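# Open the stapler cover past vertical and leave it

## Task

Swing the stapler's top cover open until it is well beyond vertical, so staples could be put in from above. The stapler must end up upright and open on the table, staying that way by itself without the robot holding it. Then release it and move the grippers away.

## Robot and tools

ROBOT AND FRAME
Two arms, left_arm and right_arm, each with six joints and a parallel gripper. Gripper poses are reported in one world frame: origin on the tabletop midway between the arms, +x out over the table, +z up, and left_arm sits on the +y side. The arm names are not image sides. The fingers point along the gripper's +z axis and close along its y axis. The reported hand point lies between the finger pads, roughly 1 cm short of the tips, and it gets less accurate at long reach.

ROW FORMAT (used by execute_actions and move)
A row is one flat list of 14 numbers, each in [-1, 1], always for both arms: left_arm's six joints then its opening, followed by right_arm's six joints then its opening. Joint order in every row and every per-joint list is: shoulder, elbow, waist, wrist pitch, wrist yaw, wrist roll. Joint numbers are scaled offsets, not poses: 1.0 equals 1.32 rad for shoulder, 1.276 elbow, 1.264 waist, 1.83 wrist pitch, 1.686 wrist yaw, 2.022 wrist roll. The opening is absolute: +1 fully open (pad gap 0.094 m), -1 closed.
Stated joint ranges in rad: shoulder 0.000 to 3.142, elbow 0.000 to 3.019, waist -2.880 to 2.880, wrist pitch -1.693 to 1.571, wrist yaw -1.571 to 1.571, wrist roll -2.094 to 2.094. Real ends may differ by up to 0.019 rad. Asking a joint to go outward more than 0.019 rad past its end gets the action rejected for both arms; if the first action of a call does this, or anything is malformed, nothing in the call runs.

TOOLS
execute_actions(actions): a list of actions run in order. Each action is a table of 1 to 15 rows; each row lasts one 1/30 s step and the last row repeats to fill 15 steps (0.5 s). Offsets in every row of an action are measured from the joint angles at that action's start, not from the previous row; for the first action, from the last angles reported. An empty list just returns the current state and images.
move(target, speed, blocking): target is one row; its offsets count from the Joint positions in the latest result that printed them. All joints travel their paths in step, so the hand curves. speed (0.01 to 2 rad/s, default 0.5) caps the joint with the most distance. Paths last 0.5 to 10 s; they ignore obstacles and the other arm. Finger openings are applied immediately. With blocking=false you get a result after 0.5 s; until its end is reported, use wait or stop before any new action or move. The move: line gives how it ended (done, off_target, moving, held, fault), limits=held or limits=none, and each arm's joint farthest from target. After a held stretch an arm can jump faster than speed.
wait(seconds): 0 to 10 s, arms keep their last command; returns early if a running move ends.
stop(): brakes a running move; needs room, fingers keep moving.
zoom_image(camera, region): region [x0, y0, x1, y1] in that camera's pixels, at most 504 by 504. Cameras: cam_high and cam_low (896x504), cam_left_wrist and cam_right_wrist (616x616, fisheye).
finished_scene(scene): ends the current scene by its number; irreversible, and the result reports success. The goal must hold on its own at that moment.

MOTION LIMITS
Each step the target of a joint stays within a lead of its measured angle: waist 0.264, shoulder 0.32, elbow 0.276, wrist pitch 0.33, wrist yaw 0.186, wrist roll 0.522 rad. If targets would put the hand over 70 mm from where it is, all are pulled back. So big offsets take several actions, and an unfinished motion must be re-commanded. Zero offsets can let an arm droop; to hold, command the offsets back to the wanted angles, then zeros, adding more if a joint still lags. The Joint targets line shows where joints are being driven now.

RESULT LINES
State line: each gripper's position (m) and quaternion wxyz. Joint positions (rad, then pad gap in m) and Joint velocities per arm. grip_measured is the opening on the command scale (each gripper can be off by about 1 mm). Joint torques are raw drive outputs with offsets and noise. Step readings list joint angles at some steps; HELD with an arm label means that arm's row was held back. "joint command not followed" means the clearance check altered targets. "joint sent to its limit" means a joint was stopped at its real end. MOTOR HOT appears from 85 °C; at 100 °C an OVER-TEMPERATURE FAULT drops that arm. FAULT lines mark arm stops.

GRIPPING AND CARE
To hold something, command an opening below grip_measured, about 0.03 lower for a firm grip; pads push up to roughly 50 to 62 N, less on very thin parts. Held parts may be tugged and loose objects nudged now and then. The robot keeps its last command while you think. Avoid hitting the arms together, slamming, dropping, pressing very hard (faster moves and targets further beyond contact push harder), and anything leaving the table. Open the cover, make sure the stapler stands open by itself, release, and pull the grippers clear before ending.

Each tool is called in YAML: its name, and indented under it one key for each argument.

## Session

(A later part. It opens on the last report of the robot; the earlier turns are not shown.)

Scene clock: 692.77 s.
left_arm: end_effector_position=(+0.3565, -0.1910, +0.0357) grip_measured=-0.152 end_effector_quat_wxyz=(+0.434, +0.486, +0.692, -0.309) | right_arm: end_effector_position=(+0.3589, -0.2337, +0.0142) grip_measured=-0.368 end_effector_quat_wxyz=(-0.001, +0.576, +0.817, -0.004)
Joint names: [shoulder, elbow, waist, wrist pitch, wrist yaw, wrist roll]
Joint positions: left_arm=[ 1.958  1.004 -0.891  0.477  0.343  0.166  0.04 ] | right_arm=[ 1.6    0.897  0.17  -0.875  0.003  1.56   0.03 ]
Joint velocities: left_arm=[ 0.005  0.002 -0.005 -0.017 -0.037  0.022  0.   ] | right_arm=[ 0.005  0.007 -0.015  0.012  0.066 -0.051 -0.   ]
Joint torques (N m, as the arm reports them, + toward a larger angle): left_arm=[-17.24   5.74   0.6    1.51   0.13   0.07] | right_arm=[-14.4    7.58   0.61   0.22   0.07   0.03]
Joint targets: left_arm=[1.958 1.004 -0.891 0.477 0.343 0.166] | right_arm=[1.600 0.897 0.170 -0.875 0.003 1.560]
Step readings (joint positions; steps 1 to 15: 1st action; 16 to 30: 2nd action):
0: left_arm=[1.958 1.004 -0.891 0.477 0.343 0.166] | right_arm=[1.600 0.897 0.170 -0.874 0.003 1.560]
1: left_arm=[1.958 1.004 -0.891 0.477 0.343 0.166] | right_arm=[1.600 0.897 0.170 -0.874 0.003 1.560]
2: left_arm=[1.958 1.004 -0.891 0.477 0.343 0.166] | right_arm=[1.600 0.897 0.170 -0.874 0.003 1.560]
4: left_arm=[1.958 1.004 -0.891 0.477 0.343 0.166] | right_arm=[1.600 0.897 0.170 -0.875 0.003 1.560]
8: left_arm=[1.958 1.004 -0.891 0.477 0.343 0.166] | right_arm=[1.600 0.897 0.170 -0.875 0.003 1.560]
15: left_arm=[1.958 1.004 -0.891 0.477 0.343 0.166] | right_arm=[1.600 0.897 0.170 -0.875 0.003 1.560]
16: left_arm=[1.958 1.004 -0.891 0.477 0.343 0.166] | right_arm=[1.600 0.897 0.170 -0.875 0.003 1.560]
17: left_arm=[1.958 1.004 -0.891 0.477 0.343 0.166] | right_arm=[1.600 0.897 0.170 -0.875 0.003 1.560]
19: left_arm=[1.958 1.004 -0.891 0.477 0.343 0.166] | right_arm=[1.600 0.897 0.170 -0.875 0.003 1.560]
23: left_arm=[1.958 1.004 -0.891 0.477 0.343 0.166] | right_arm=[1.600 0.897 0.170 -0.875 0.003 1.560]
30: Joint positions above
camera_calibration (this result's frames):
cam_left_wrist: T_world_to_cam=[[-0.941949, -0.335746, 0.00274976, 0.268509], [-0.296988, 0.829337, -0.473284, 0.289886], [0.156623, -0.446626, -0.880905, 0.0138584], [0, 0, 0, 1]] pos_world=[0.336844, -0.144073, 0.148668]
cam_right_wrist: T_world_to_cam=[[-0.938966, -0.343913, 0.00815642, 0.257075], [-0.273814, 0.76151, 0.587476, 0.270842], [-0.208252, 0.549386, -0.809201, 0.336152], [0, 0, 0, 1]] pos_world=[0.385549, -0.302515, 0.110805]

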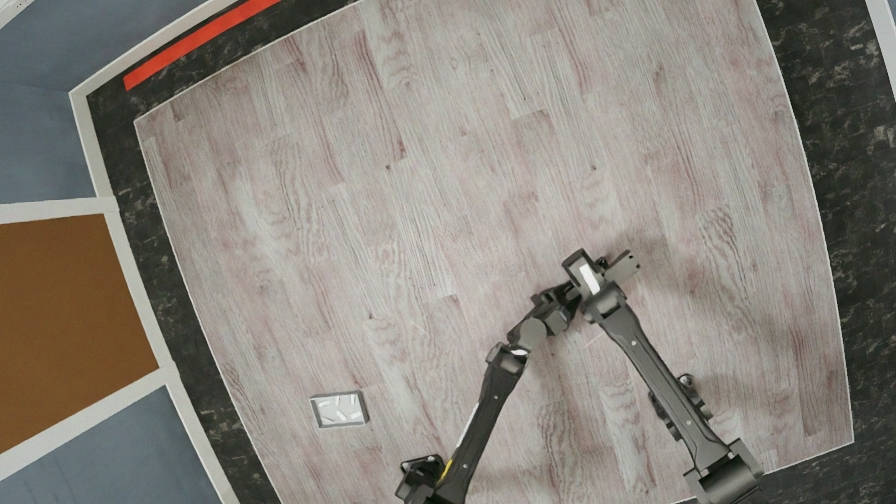

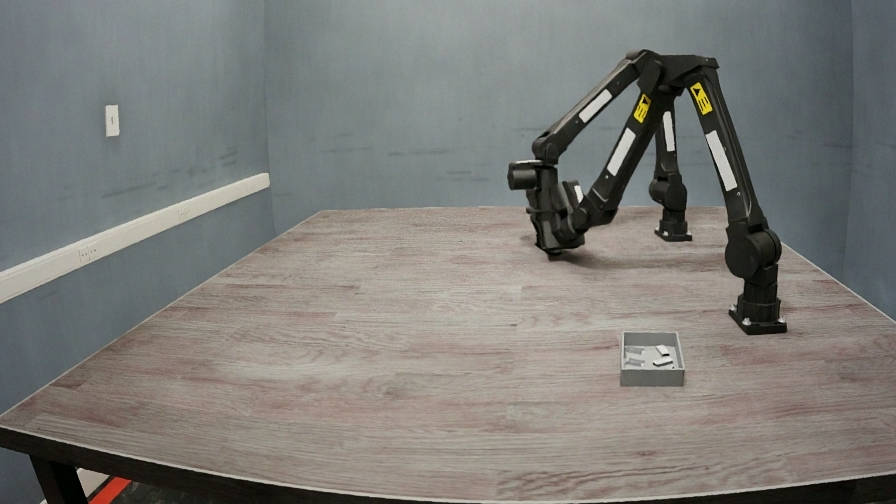

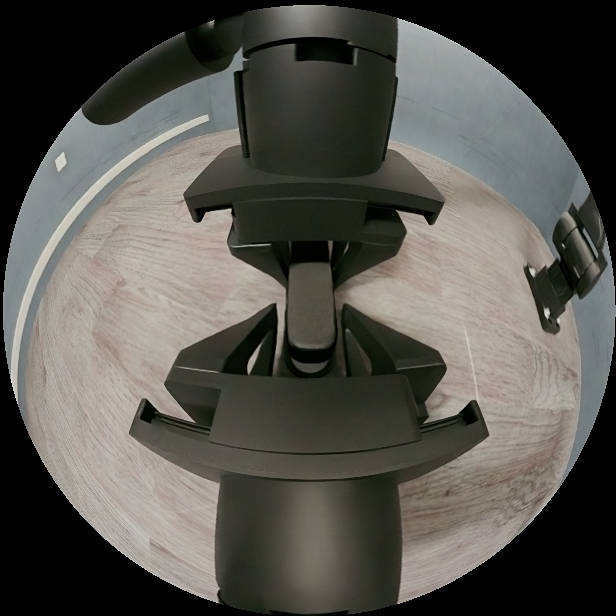

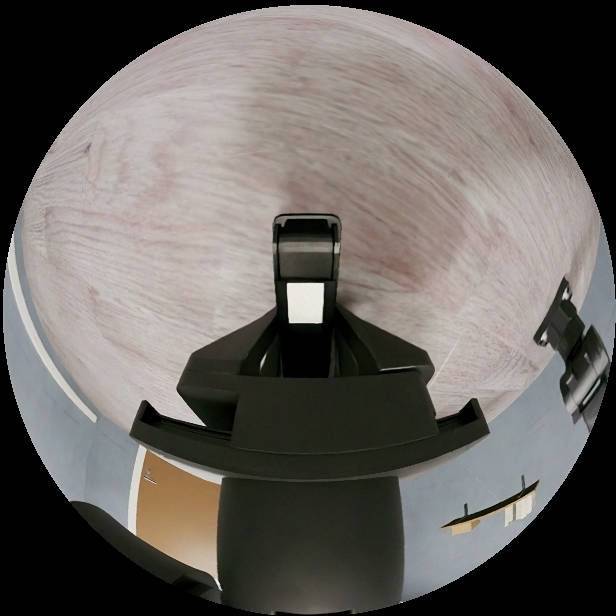

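execute_actions:
  actions:
    - [[0,0,0,0,0,0,-0.15, 0,0,0,0,0,0,-0.44]]
    - [[0,0,0,0,0,0,-0.15, 0,0,0,0,0,0,-0.44]]

Scene clock: 695.13 s.
left_arm: end_effector_position=(+0.3565, -0.1910, +0.0357) grip_measured=-0.152 end_effector_quat_wxyz=(+0.434, +0.486, +0.692, -0.309) | right_arm: end_effector_position=(+0.3584, -0.2338, +0.0142) grip_measured=-0.438 end_effector_quat_wxyz=(-0.002, +0.576, +0.817, -0.005)
Joint names: [shoulder, elbow, waist, wrist pitch, wrist yaw, wrist roll]
Joint positions: left_arm=[ 1.958  1.004 -0.891  0.477  0.343  0.166  0.04 ] | right_arm=[ 1.6    0.897  0.17  -0.877  0.003  1.56   0.026]
Joint velocities: left_arm=[-0.015 -0.007 -0.005  0.002 -0.037  0.022 -0.   ] | right_arm=[-0.024 -0.012 -0.005 -0.012  0.066 -0.007  0.   ]
Joint torques (N m, as the arm reports them, + toward a larger angle): left_arm=[-17.25   5.74   0.66   1.54   0.14   0.08] | right_arm=[-14.41   7.59   0.65   0.21   0.07   0.03]
Joint targets: left_arm=[1.958 1.004 -0.891 0.477 0.343 0.166] | right_arm=[1.600 0.897 0.170 -0.877 0.003 1.560]
Step readings (joint positions; steps 1 to 15: 1st action; 16 to 30: 2nd action):
0: left_arm=[1.958 1.004 -0.891 0.477 0.343 0.166] | right_arm=[1.600 0.897 0.170 -0.875 0.003 1.560]
1: left_arm=[1.958 1.004 -0.891 0.477 0.343 0.166] | right_arm=[1.600 0.897 0.170 -0.876 0.003 1.560]
2: left_arm=[1.958 1.004 -0.891 0.477 0.343 0.166] | right_arm=[1.600 0.897 0.170 -0.877 0.003 1.560]
4: left_arm=[1.958 1.004 -0.891 0.477 0.343 0.166] | right_arm=[1.600 0.897 0.170 -0.877 0.003 1.560]
8: left_arm=[1.958 1.004 -0.891 0.477 0.343 0.166] | right_arm=[1.600 0.897 0.170 -0.877 0.003 1.560]
15: left_arm=[1.958 1.004 -0.891 0.477 0.343 0.166] | right_arm=[1.600 0.897 0.170 -0.877 0.003 1.560]
16: left_arm=[1.958 1.004 -0.891 0.477 0.343 0.166] | right_arm=[1.600 0.897 0.170 -0.877 0.003 1.560]
17: left_arm=[1.958 1.004 -0.891 0.477 0.343 0.166] | right_arm=[1.600 0.897 0.170 -0.877 0.003 1.560]
19: left_arm=[1.958 1.004 -0.891 0.477 0.343 0.166] | right_arm=[1.600 0.897 0.170 -0.877 0.003 1.560]
23: left_arm=[1.958 1.004 -0.891 0.477 0.343 0.166] | right_arm=[1.600 0.897 0.170 -0.877 0.003 1.560]
30: Joint positions above
camera_calibration (this result's frames):
cam_left_wrist: T_world_to_cam=[[-0.941949, -0.335746, 0.00274976, 0.268509], [-0.296988, 0.829337, -0.473284, 0.289886], [0.156623, -0.446626, -0.880905, 0.0138584], [0, 0, 0, 1]] pos_world=[0.336844, -0.144073, 0.148668]
cam_right_wrist: T_world_to_cam=[[-0.938946, -0.343907, 0.0104447, 0.256474], [-0.272543, 0.761948, 0.587499, 0.27048], [-0.210003, 0.548783, -0.809157, 0.336632], [0, 0, 0, 1]] pos_world=[0.385226, -0.302627, 0.110803]

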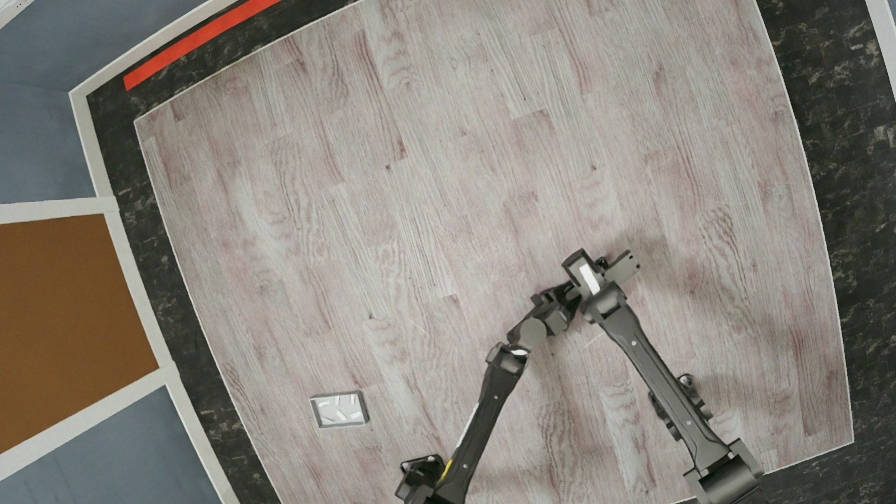

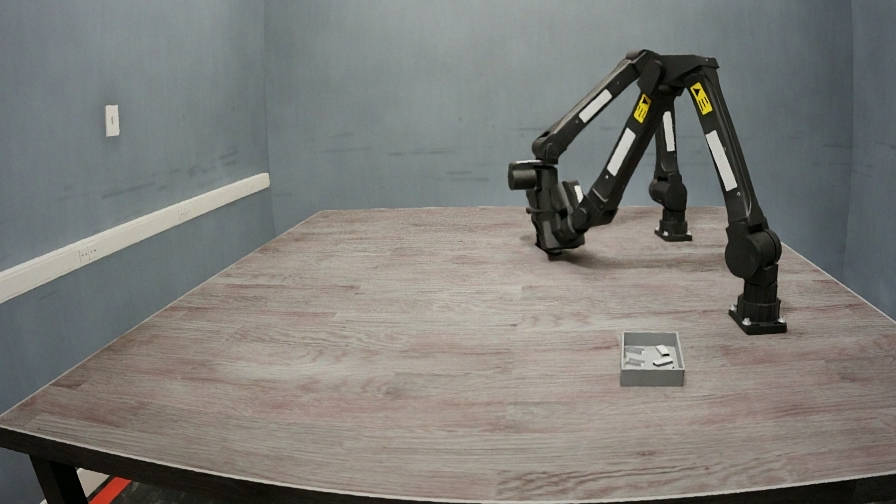

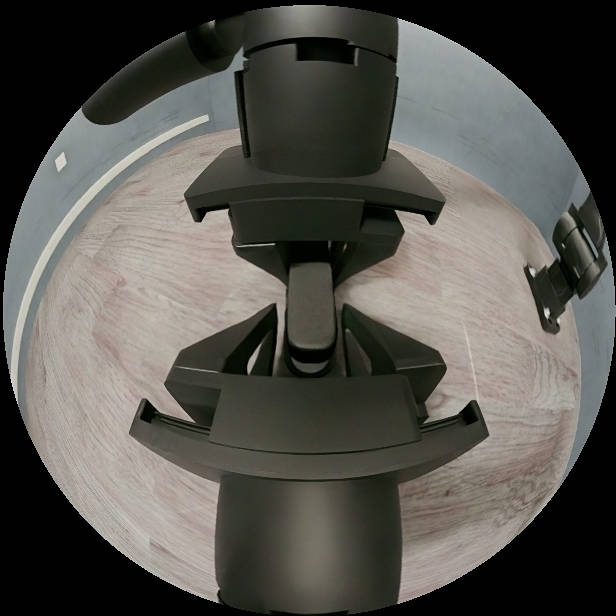

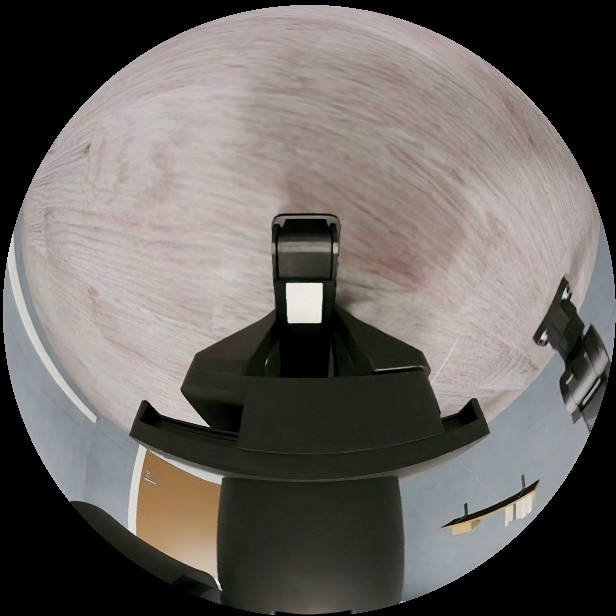

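execute_actions:
  actions:
    - [[0,0,0,0,0,0,-0.15, 0.015,0,0,0,0,0,-0.44],[0,0,0,0,0,0,-0.15, 0.025,0,0,0,0,0,-0.44],[0,0,0,0,0,0,-0.15, 0.034,0,0,0,0,0,-0.44],[0,0,0,0,0,0,-0.15, 0.04,0,0,0,0,0,-0.44]]

zoom_image:
  camera: "cam_left_wrist"
  region: [218, 220, 398, 390]

Scene clock: 701.30 s.
left_arm: end_effector_position=(+0.3565, -0.1910, +0.0357) grip_measured=-0.152 end_effector_quat_wxyz=(+0.434, +0.486, +0.692, -0.309) | right_arm: end_effector_position=(+0.3581, -0.2339, +0.0140) grip_measured=-0.438 end_effector_quat_wxyz=(-0.002, +0.576, +0.817, -0.005)
Joint names: [shoulder, elbow, waist, wrist pitch, wrist yaw, wrist roll]
Joint positions: left_arm=[ 1.958  1.004 -0.891  0.477  0.343  0.166  0.04 ] | right_arm=[ 1.601  0.897  0.17  -0.878  0.003  1.56   0.026]
Joint velocities: left_arm=[-0.015 -0.007 -0.015  0.002 -0.022  0.066 -0.001] | right_arm=[-0.015  0.007 -0.005  0.002 -0.066 -0.037 -0.001]
Joint torques (N m, as the arm reports them, + toward a larger angle): left_arm=[-17.5    5.75   0.46   1.57   0.13   0.08] | right_arm=[-9.86  7.59  0.61  0.23  0.07  0.03]
Joint targets: left_arm=[1.958 1.004 -0.891 0.477 0.343 0.166] | right_arm=[1.653 0.897 0.170 -0.877 0.003 1.560]
Step readings (joint positions):
0: left_arm=[1.958 1.004 -0.891 0.477 0.343 0.166] | right_arm=[1.600 0.897 0.170 -0.877 0.003 1.560]
1: left_arm=[1.958 1.004 -0.891 0.477 0.343 0.166] | right_arm=[1.600 0.897 0.170 -0.877 0.003 1.560]
2: left_arm=[1.958 1.004 -0.891 0.477 0.343 0.166] | right_arm=[1.600 0.897 0.170 -0.877 0.003 1.560]
4: left_arm=[1.958 1.004 -0.891 0.477 0.343 0.166] | right_arm=[1.600 0.897 0.170 -0.877 0.003 1.560]
8: left_arm=[1.958 1.004 -0.891 0.477 0.343 0.166] | right_arm=[1.601 0.897 0.170 -0.878 0.003 1.560]
15: Joint positions above
camera_calibration (this result's frames):
cam_left_wrist: T_world_to_cam=[[-0.941949, -0.335746, 0.00274976, 0.268509], [-0.296988, 0.829337, -0.473284, 0.289886], [0.156623, -0.446626, -0.880905, 0.0138584], [0, 0, 0, 1]] pos_world=[0.336844, -0.144073, 0.148668]
cam_right_wrist: T_world_to_cam=[[-0.93893, -0.343901, 0.0119703, 0.256175], [-0.271695, 0.76224, 0.587513, 0.270405], [-0.21117, 0.548381, -0.809126, 0.336725], [0, 0, 0, 1]] pos_world=[0.385104, -0.302669, 0.11052]

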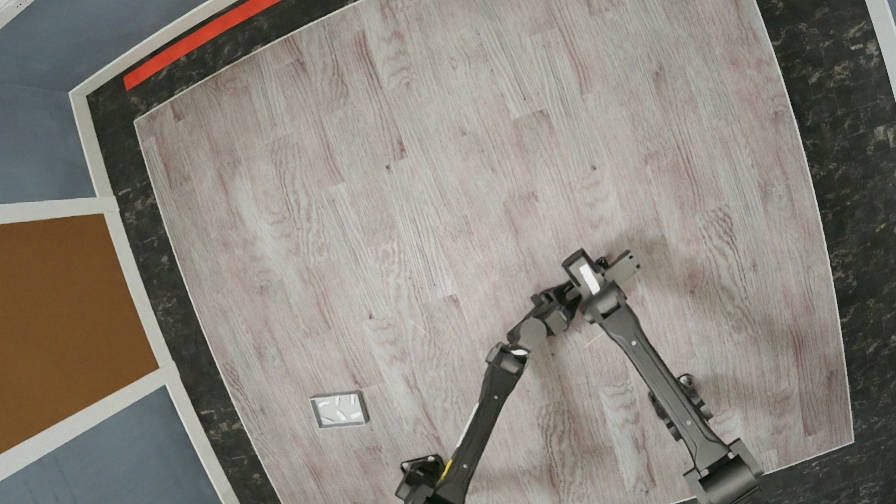

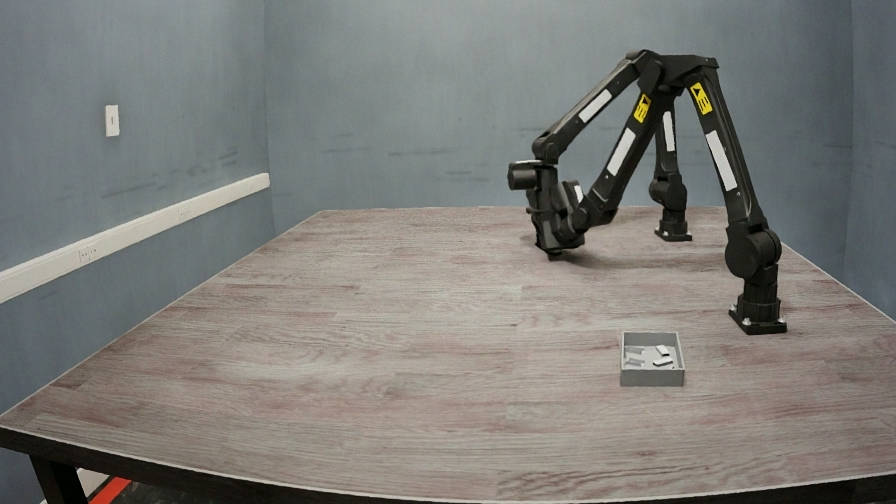

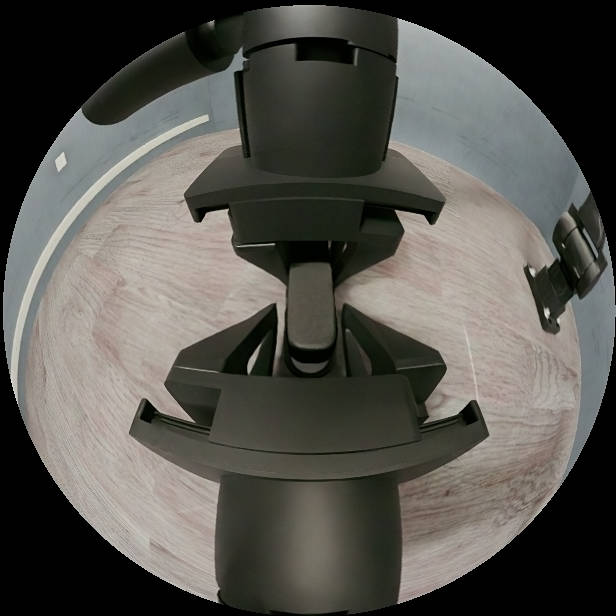

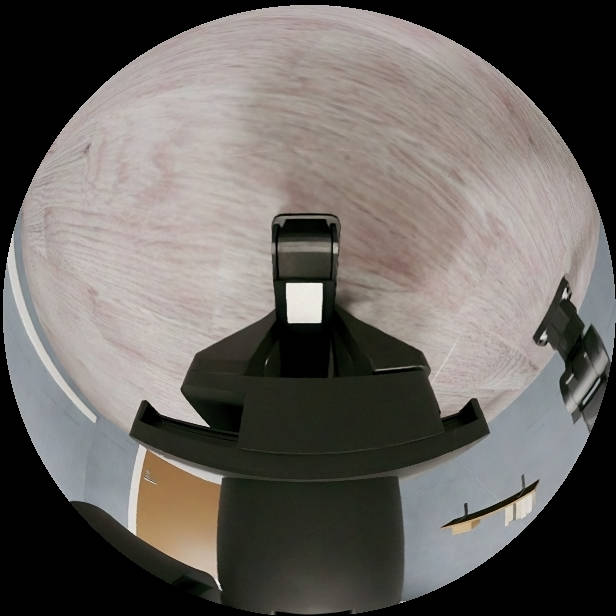

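Region (218, 220, 398, 390) of cam_left_wrist's 616x616 image, scaled by 2.800, with more detail than that image has.

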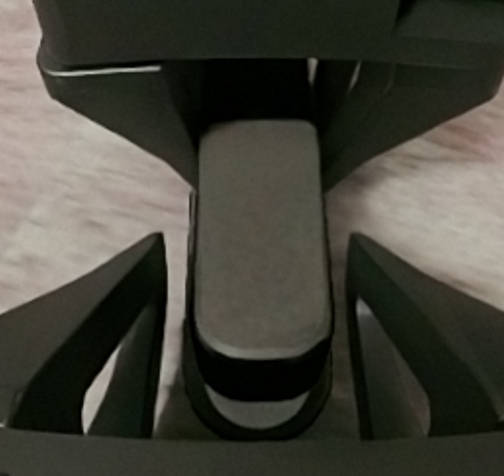

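execute_actions:
  actions:
    - [[-0.01,0,0,-0.005,0,0,-0.15, 0.0394,0,0,0,0,0,-0.44],[-0.02,0,0,-0.01,0,0,-0.15, 0.0394,0,0,0,0,0,-0.44],[-0.028,0,0,-0.0142,0,0,-0.15, 0.0394,0,0,0,0,0,-0.44]]

zoom_image:
  camera: "cam_left_wrist"
  region: [218, 220, 398, 390]

Scene clock: 707.60 s.
left_arm: end_effector_position=(+0.3565, -0.1910, +0.0435) grip_measured=-0.152 end_effector_quat_wxyz=(+0.435, +0.486, +0.692, -0.309) | right_arm: end_effector_position=(+0.3581, -0.2339, +0.0140) grip_measured=-0.438 end_effector_quat_wxyz=(-0.002, +0.576, +0.817, -0.005)
Joint names: [shoulder, elbow, waist, wrist pitch, wrist yaw, wrist roll]
Joint positions: left_arm=[ 1.941  1.004 -0.891  0.463  0.343  0.166  0.04 ] | right_arm=[ 1.601  0.897  0.17  -0.878  0.003  1.56   0.026]
Joint velocities: left_arm=[-0.034 -0.012  0.015  0.027 -0.037 -0.007 -0.001] | right_arm=[-0.015 -0.007  0.005  0.017 -0.037 -0.037  0.   ]
Joint torques (N m, as the arm reports them, + toward a larger angle): left_arm=[-19.29   5.87   0.62   1.13   0.12   0.07] | right_arm=[-9.82  7.59  0.63  0.2   0.07  0.03]
Joint targets: left_arm=[1.921 1.004 -0.891 0.451 0.343 0.166] | right_arm=[1.653 0.897 0.170 -0.878 0.003 1.560]
Step readings (joint positions):
0: left_arm=[1.958 1.004 -0.891 0.477 0.343 0.166] | right_arm=[1.601 0.897 0.170 -0.878 0.003 1.560]
1: left_arm=[1.958 1.004 -0.891 0.477 0.343 0.166] | right_arm=[1.601 0.897 0.170 -0.878 0.003 1.560]
2: left_arm=[1.957 1.004 -0.891 0.476 0.343 0.166] | right_arm=[1.601 0.897 0.170 -0.878 0.003 1.560]
4: left_arm=[1.955 1.004 -0.891 0.468 0.343 0.166] | right_arm=[1.601 0.897 0.170 -0.878 0.003 1.560]
8: left_arm=[1.946 1.004 -0.891 0.463 0.343 0.166] | right_arm=[1.601 0.897 0.170 -0.878 0.003 1.560]
15: Joint positions above
camera_calibration (this result's frames):
cam_left_wrist: T_world_to_cam=[[-0.941953, -0.335741, 0.0016178, 0.268555], [-0.296031, 0.828251, -0.47578, 0.293173], [0.158399, -0.448641, -0.879563, 0.0196359], [0, 0, 0, 1]] pos_world=[0.336644, -0.143846, 0.156323]
cam_right_wrist: T_world_to_cam=[[-0.93893, -0.343901, 0.0119703, 0.256175], [-0.271695, 0.76224, 0.587513, 0.270405], [-0.21117, 0.548381, -0.809126, 0.336725], [0, 0, 0, 1]] pos_world=[0.385104, -0.302669, 0.11052]

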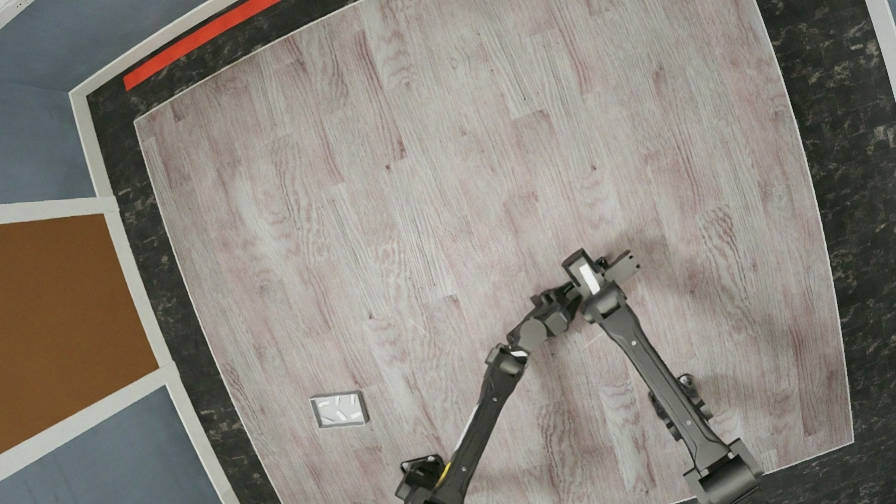

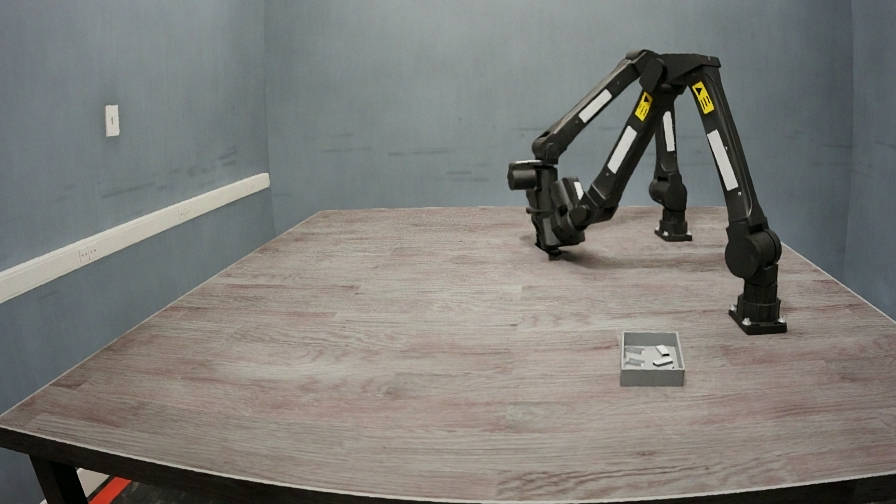

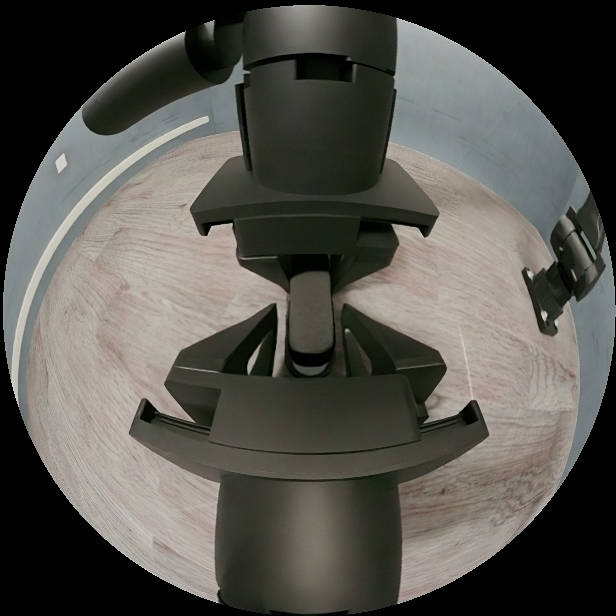

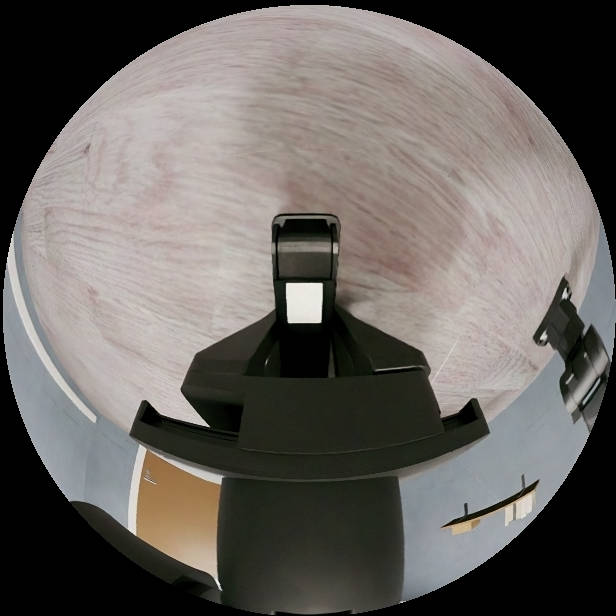

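Region (218, 220, 398, 390) of cam_left_wrist's 616x616 image, scaled by 2.800, with more detail than that image has.

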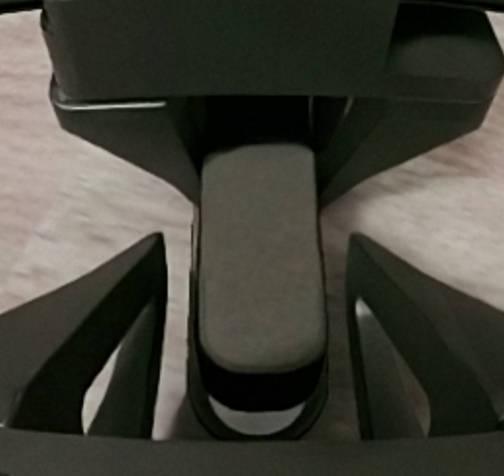

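Close left on the cover front.

execute_actions:
  actions:
    - [[0,0,0,0,0,0,-0.56, 0.0394,0,0,0,0,0,-0.44]]
    - [[0,0,0,0,0,0,-0.56, 0.0394,0,0,0,0,0,-0.44]]

Scene clock: 709.63 s.
left_arm: end_effector_position=(+0.3564, -0.1911, +0.0435) grip_measured=-0.526 end_effector_quat_wxyz=(+0.435, +0.486, +0.692, -0.309) | right_arm: end_effector_position=(+0.3581, -0.2339, +0.0140) grip_measured=-0.438 end_effector_quat_wxyz=(-0.002, +0.576, +0.817, -0.005)
Joint names: [shoulder, elbow, waist, wrist pitch, wrist yaw, wrist roll]
Joint positions: left_arm=[ 1.941  1.004 -0.891  0.463  0.344  0.166  0.022] | right_arm=[ 1.601  0.897  0.17  -0.878  0.003  1.56   0.026]
Joint velocities: left_arm=[-0.005  0.012  0.005 -0.012 -0.037  0.007 -0.   ] | right_arm=[ 0.005 -0.007 -0.024  0.007 -0.051  0.037 -0.001]
Joint torques (N m, as the arm reports them, + toward a larger angle): left_arm=[-17.17   5.85   0.59   1.58   0.12   0.08] | right_arm=[-9.88  7.58  0.7   0.21  0.07  0.03]
Joint targets: left_arm=[1.941 1.004 -0.891 0.463 0.344 0.166] | right_arm=[1.653 0.897 0.170 -0.878 0.003 1.560]
Step readings (joint positions; steps 1 to 15: 1st action; 16 to 30: 2nd action):
0: left_arm=[1.941 1.004 -0.891 0.463 0.343 0.166] | right_arm=[1.601 0.897 0.170 -0.878 0.003 1.560]
1: left_arm=[1.941 1.004 -0.891 0.463 0.343 0.166] | right_arm=[1.601 0.897 0.170 -0.878 0.003 1.560]
2: left_arm=[1.941 1.004 -0.891 0.463 0.343 0.166] | right_arm=[1.601 0.897 0.170 -0.878 0.003 1.560]
4: left_arm=[1.941 1.004 -0.891 0.463 0.344 0.166] | right_arm=[1.601 0.897 0.170 -0.878 0.003 1.560]
8: left_arm=[1.941 1.004 -0.891 0.463 0.344 0.166] | right_arm=[1.601 0.897 0.170 -0.878 0.003 1.560]
15: left_arm=[1.941 1.004 -0.891 0.463 0.344 0.166] | right_arm=[1.601 0.897 0.170 -0.878 0.003 1.560]
16: left_arm=[1.941 1.004 -0.891 0.463 0.344 0.166] | right_arm=[1.601 0.897 0.170 -0.878 0.003 1.560]
17: left_arm=[1.941 1.004 -0.891 0.463 0.344 0.166] | right_arm=[1.601 0.897 0.170 -0.878 0.003 1.560]
19: left_arm=[1.941 1.004 -0.891 0.463 0.344 0.166] | right_arm=[1.601 0.897 0.170 -0.878 0.003 1.560]
23: left_arm=[1.941 1.004 -0.891 0.463 0.344 0.166] | right_arm=[1.601 0.897 0.170 -0.878 0.003 1.560]
30: Joint positions above
camera_calibration (this result's frames):
cam_left_wrist: T_world_to_cam=[[-0.942067, -0.335421, 0.00177935, 0.268585], [-0.295812, 0.828296, -0.475837, 0.293115], [0.158132, -0.448796, -0.879532, 0.0197067], [0, 0, 0, 1]] pos_world=[0.336616, -0.143853, 0.15633]
cam_right_wrist: T_world_to_cam=[[-0.93893, -0.343901, 0.0119703, 0.256175], [-0.271695, 0.76224, 0.587513, 0.270405], [-0.21117, 0.548381, -0.809126, 0.336725], [0, 0, 0, 1]] pos_world=[0.385104, -0.302669, 0.11052]

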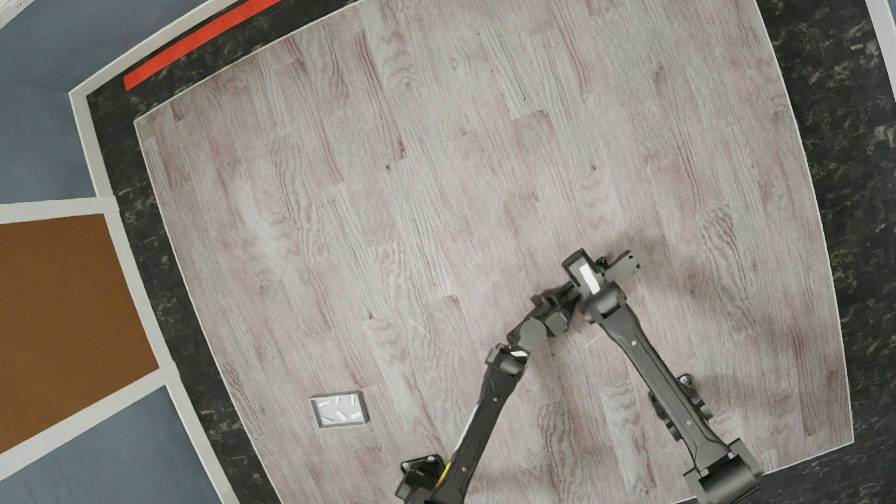

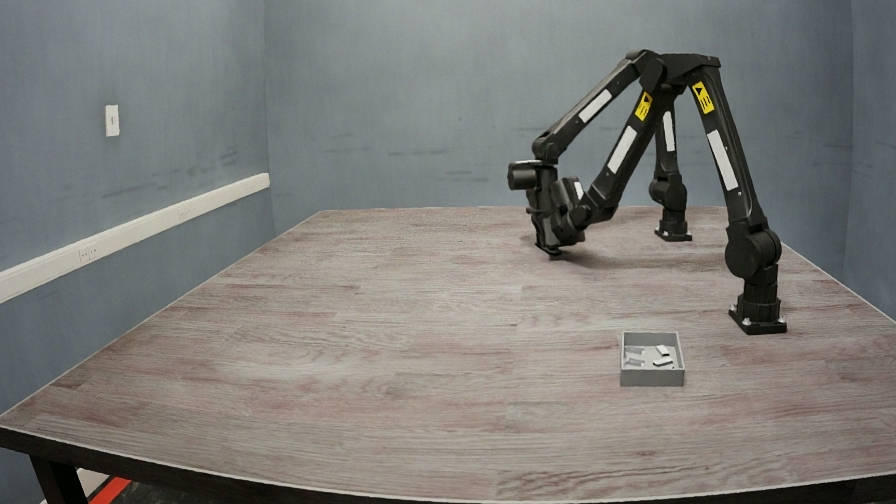

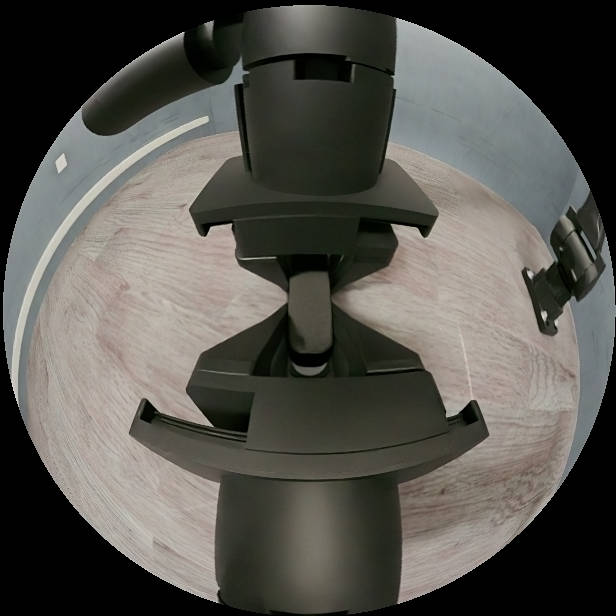

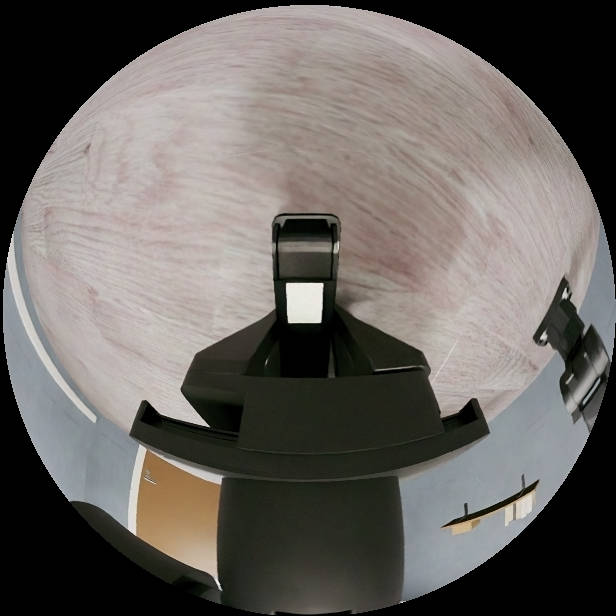

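execute_actions:
  actions:
    - [[-0.01,0.005,0,0.002,0,0,-0.56, 0.045,0,0,0,0,0,-0.44],[-0.02,0.01,0,0.004,0,0,-0.56, 0.05,0,0,0,0,0,-0.44],[-0.028,0.015,0,0.006,0,0,-0.56, 0.055,0,0,0,0,0,-0.44],[-0.036,0.02,0,0.008,0,0,-0.56, 0.06,0,0,0,0,0,-0.44],[-0.045,0.024,0,0.011,0,0,-0.56, 0.06,0,0,0,0,0,-0.44]]

Scene clock: 713.43 s.
left_arm: end_effector_position=(+0.3567, -0.1911, +0.0447) grip_measured=-0.526 end_effector_quat_wxyz=(+0.436, +0.486, +0.691, -0.309) | right_arm: end_effector_position=(+0.3576, -0.2341, +0.0133) grip_measured=-0.438 end_effector_quat_wxyz=(-0.003, +0.576, +0.817, -0.007)
Joint names: [shoulder, elbow, waist, wrist pitch, wrist yaw, wrist roll]
Joint positions: left_arm=[ 1.939  1.004 -0.891  0.463  0.342  0.166  0.022] | right_arm=[ 1.603  0.897  0.17  -0.879  0.003  1.56   0.026]
Joint velocities: left_arm=[-0.005  0.002 -0.015 -0.022 -0.037 -0.066 -0.   ] | right_arm=[ 0.005 -0.002 -0.015  0.012 -0.022  0.022  0.   ]
Joint torques (N m, as the arm reports them, + toward a larger angle): left_arm=[-22.75   8.07   0.49   2.23   0.2    0.07] | right_arm=[-7.65  7.57  0.61  0.25  0.07  0.03]
Joint targets: left_arm=[1.881 1.034 -0.891 0.484 0.344 0.166] | right_arm=[1.680 0.897 0.170 -0.878 0.003 1.560]
Step readings (joint positions):
0: left_arm=[1.941 1.004 -0.891 0.463 0.344 0.166] | right_arm=[1.601 0.897 0.170 -0.878 0.003 1.560]
1: left_arm=[1.941 1.004 -0.891 0.463 0.344 0.166] | right_arm=[1.601 0.897 0.170 -0.878 0.003 1.560]
2: left_arm=[1.940 1.004 -0.891 0.463 0.344 0.166] | right_arm=[1.602 0.897 0.170 -0.879 0.003 1.560]
4: left_arm=[1.940 1.004 -0.891 0.463 0.343 0.166] | right_arm=[1.602 0.897 0.170 -0.879 0.003 1.560]
8: left_arm=[1.939 1.004 -0.891 0.463 0.342 0.166] | right_arm=[1.603 0.897 0.170 -0.879 0.003 1.560]
15: Joint positions above
camera_calibration (this result's frames):
cam_left_wrist: T_world_to_cam=[[-0.941726, -0.336379, 0.000588338, 0.268587], [-0.295868, 0.827477, -0.477225, 0.293727], [0.160042, -0.449589, -0.878781, 0.0198157], [0, 0, 0, 1]] pos_world=[0.336668, -0.143796, 0.157429]
cam_right_wrist: T_world_to_cam=[[-0.938891, -0.343888, 0.0150212, 0.255627], [-0.27, 0.762824, 0.587537, 0.27034], [-0.213505, 0.547577, -0.809058, 0.336797], [0, 0, 0, 1]] pos_world=[0.384906, -0.302737, 0.109814]

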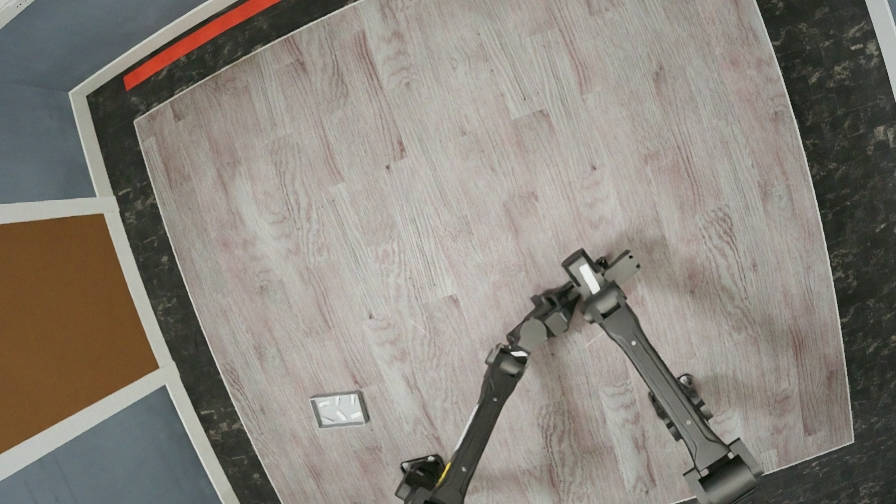

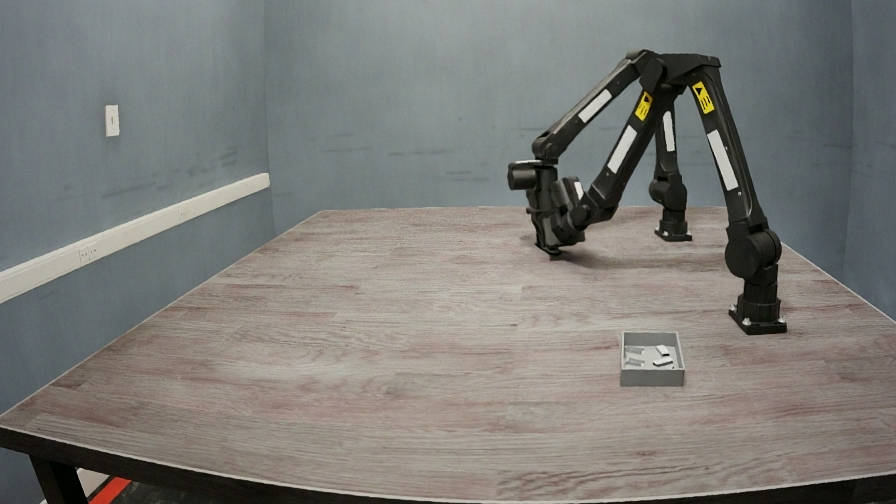

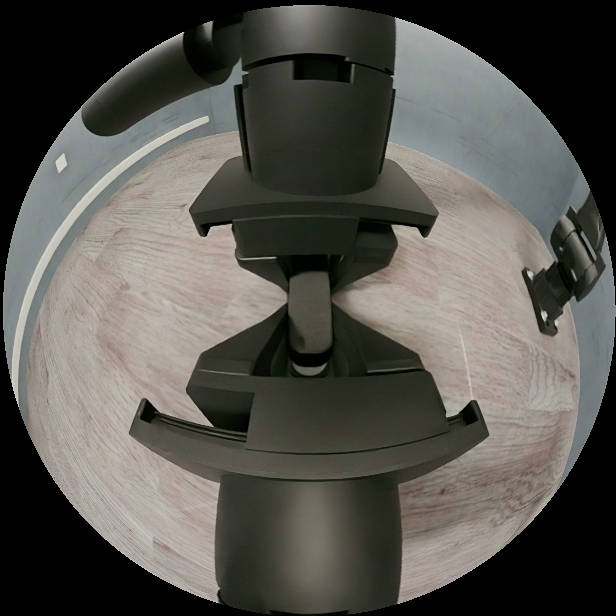

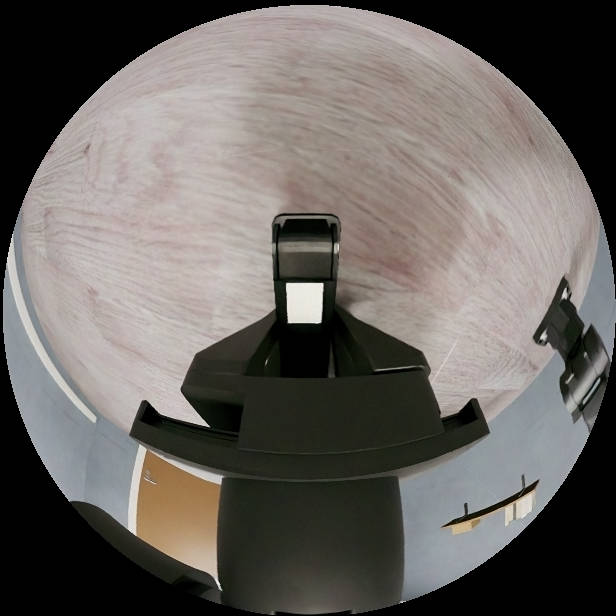

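execute_actions:
  actions:
    - [[-0.05,0.028,0,0.014,0,0,-0.565, 0.062,0,0,0,0,0,-0.44],[-0.057,0.032,0,0.017,0,0,-0.565, 0.065,0,0,0,0,0,-0.44],[-0.064,0.036,0,0.02,0,0,-0.565, 0.068,0,0,0,0,0,-0.44],[-0.071,0.04,0,0.023,0,0,-0.565, 0.068,0,0,0,0,0,-0.44],[-0.078,0.044,0,0.026,0,0,-0.565, 0.068,0,0,0,0,0,-0.44],[-0.083,0.047,0,0.028,0,0,-0.565, 0.068,0,0,0,0,0,-0.44]]

Scene clock: 717.37 s.
left_arm: end_effector_position=(+0.3572, -0.1916, +0.0492) grip_measured=-0.526 end_effector_quat_wxyz=(+0.440, +0.485, +0.690, -0.309) | right_arm: end_effector_position=(+0.3575, -0.2342, +0.0131) grip_measured=-0.438 end_effector_quat_wxyz=(-0.004, +0.576, +0.817, -0.008)
Joint names: [shoulder, elbow, waist, wrist pitch, wrist yaw, wrist roll]
Joint positions: left_arm=[ 1.932  1.004 -0.892  0.463  0.339  0.166  0.022] | right_arm=[ 1.604  0.898  0.17  -0.882  0.003  1.56   0.026]
Joint velocities: left_arm=[-0.005  0.007 -0.005  0.002 -0.066  0.007 -0.   ] | right_arm=[-0.015  0.002  0.015 -0.012  0.051 -0.051 -0.   ]
Joint torques (N m, as the arm reports them, + toward a larger angle): left_arm=[-24.47   9.13   0.41   2.76   0.24   0.06] | right_arm=[-6.76  7.42  0.65  0.31  0.07  0.03]
Joint targets: left_arm=[1.855 1.049 -0.891 0.502 0.342 0.166] | right_arm=[1.692 0.897 0.170 -0.880 0.003 1.560]
Step readings (joint positions):
0: left_arm=[1.939 1.004 -0.891 0.463 0.342 0.166] | right_arm=[1.603 0.897 0.170 -0.879 0.003 1.560]
1: left_arm=[1.939 1.004 -0.891 0.463 0.342 0.166] | right_arm=[1.603 0.897 0.170 -0.879 0.003 1.560]
2: left_arm=[1.937 1.004 -0.892 0.463 0.342 0.166] | right_arm=[1.603 0.897 0.170 -0.880 0.003 1.560]
4: left_arm=[1.934 1.004 -0.892 0.463 0.340 0.166] | right_arm=[1.604 0.898 0.170 -0.881 0.003 1.560]
8: left_arm=[1.932 1.004 -0.892 0.463 0.339 0.166] | right_arm=[1.604 0.898 0.170 -0.882 0.003 1.560]
15: Joint positions above
camera_calibration (this result's frames):
cam_left_wrist: T_world_to_cam=[[-0.941057, -0.338231, -0.00336595, 0.268443], [-0.294693, 0.824724, -0.482686, 0.295803], [0.166036, -0.453244, -0.875787, 0.0204948], [0, 0, 0, 1]] pos_world=[0.336388, -0.143871, 0.161633]
cam_right_wrist: T_world_to_cam=[[-0.938843, -0.343871, 0.018072, 0.2554], [-0.268304, 0.763408, 0.587555, 0.269934], [-0.215839, 0.546773, -0.808983, 0.337349], [0, 0, 0, 1]] pos_world=[0.385018, -0.302698, 0.109693]

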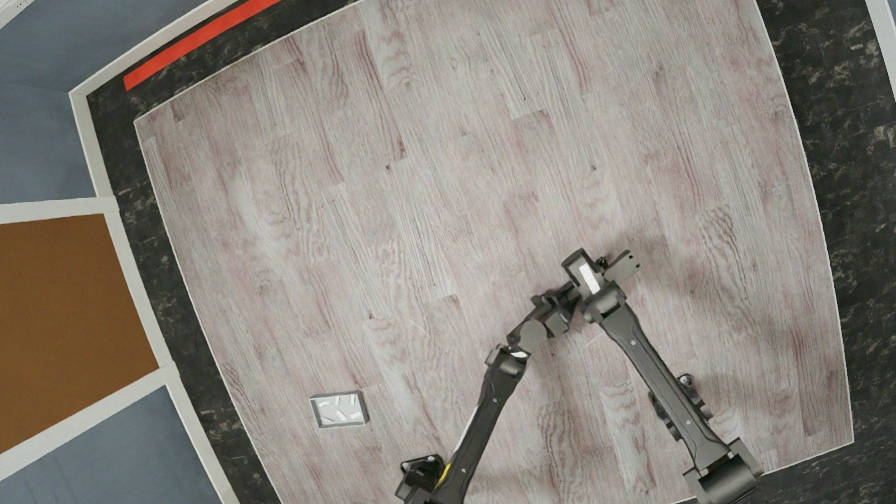

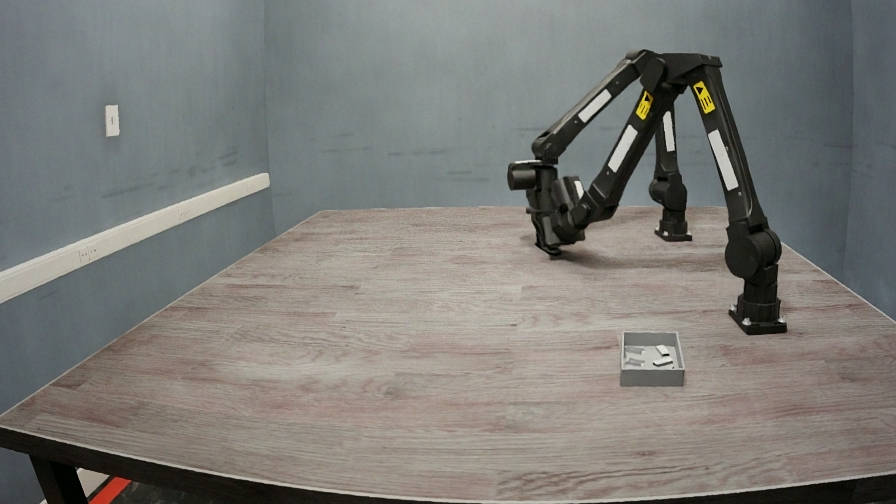

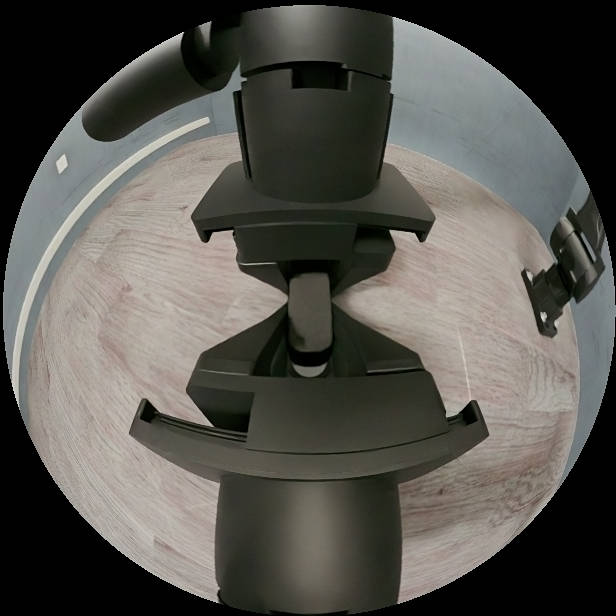

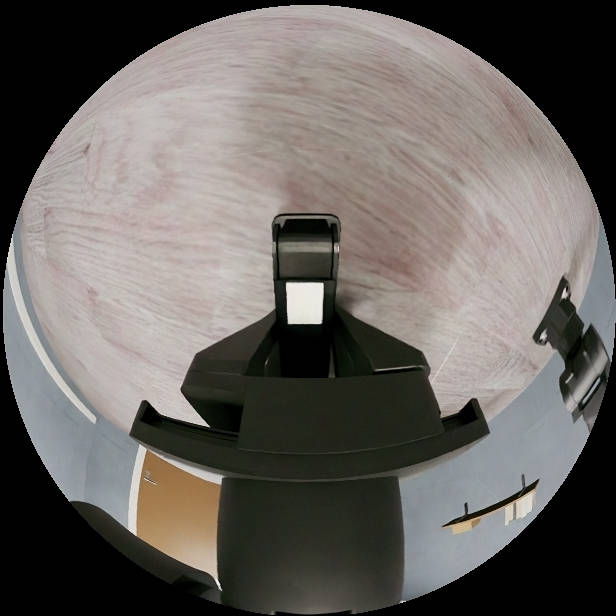

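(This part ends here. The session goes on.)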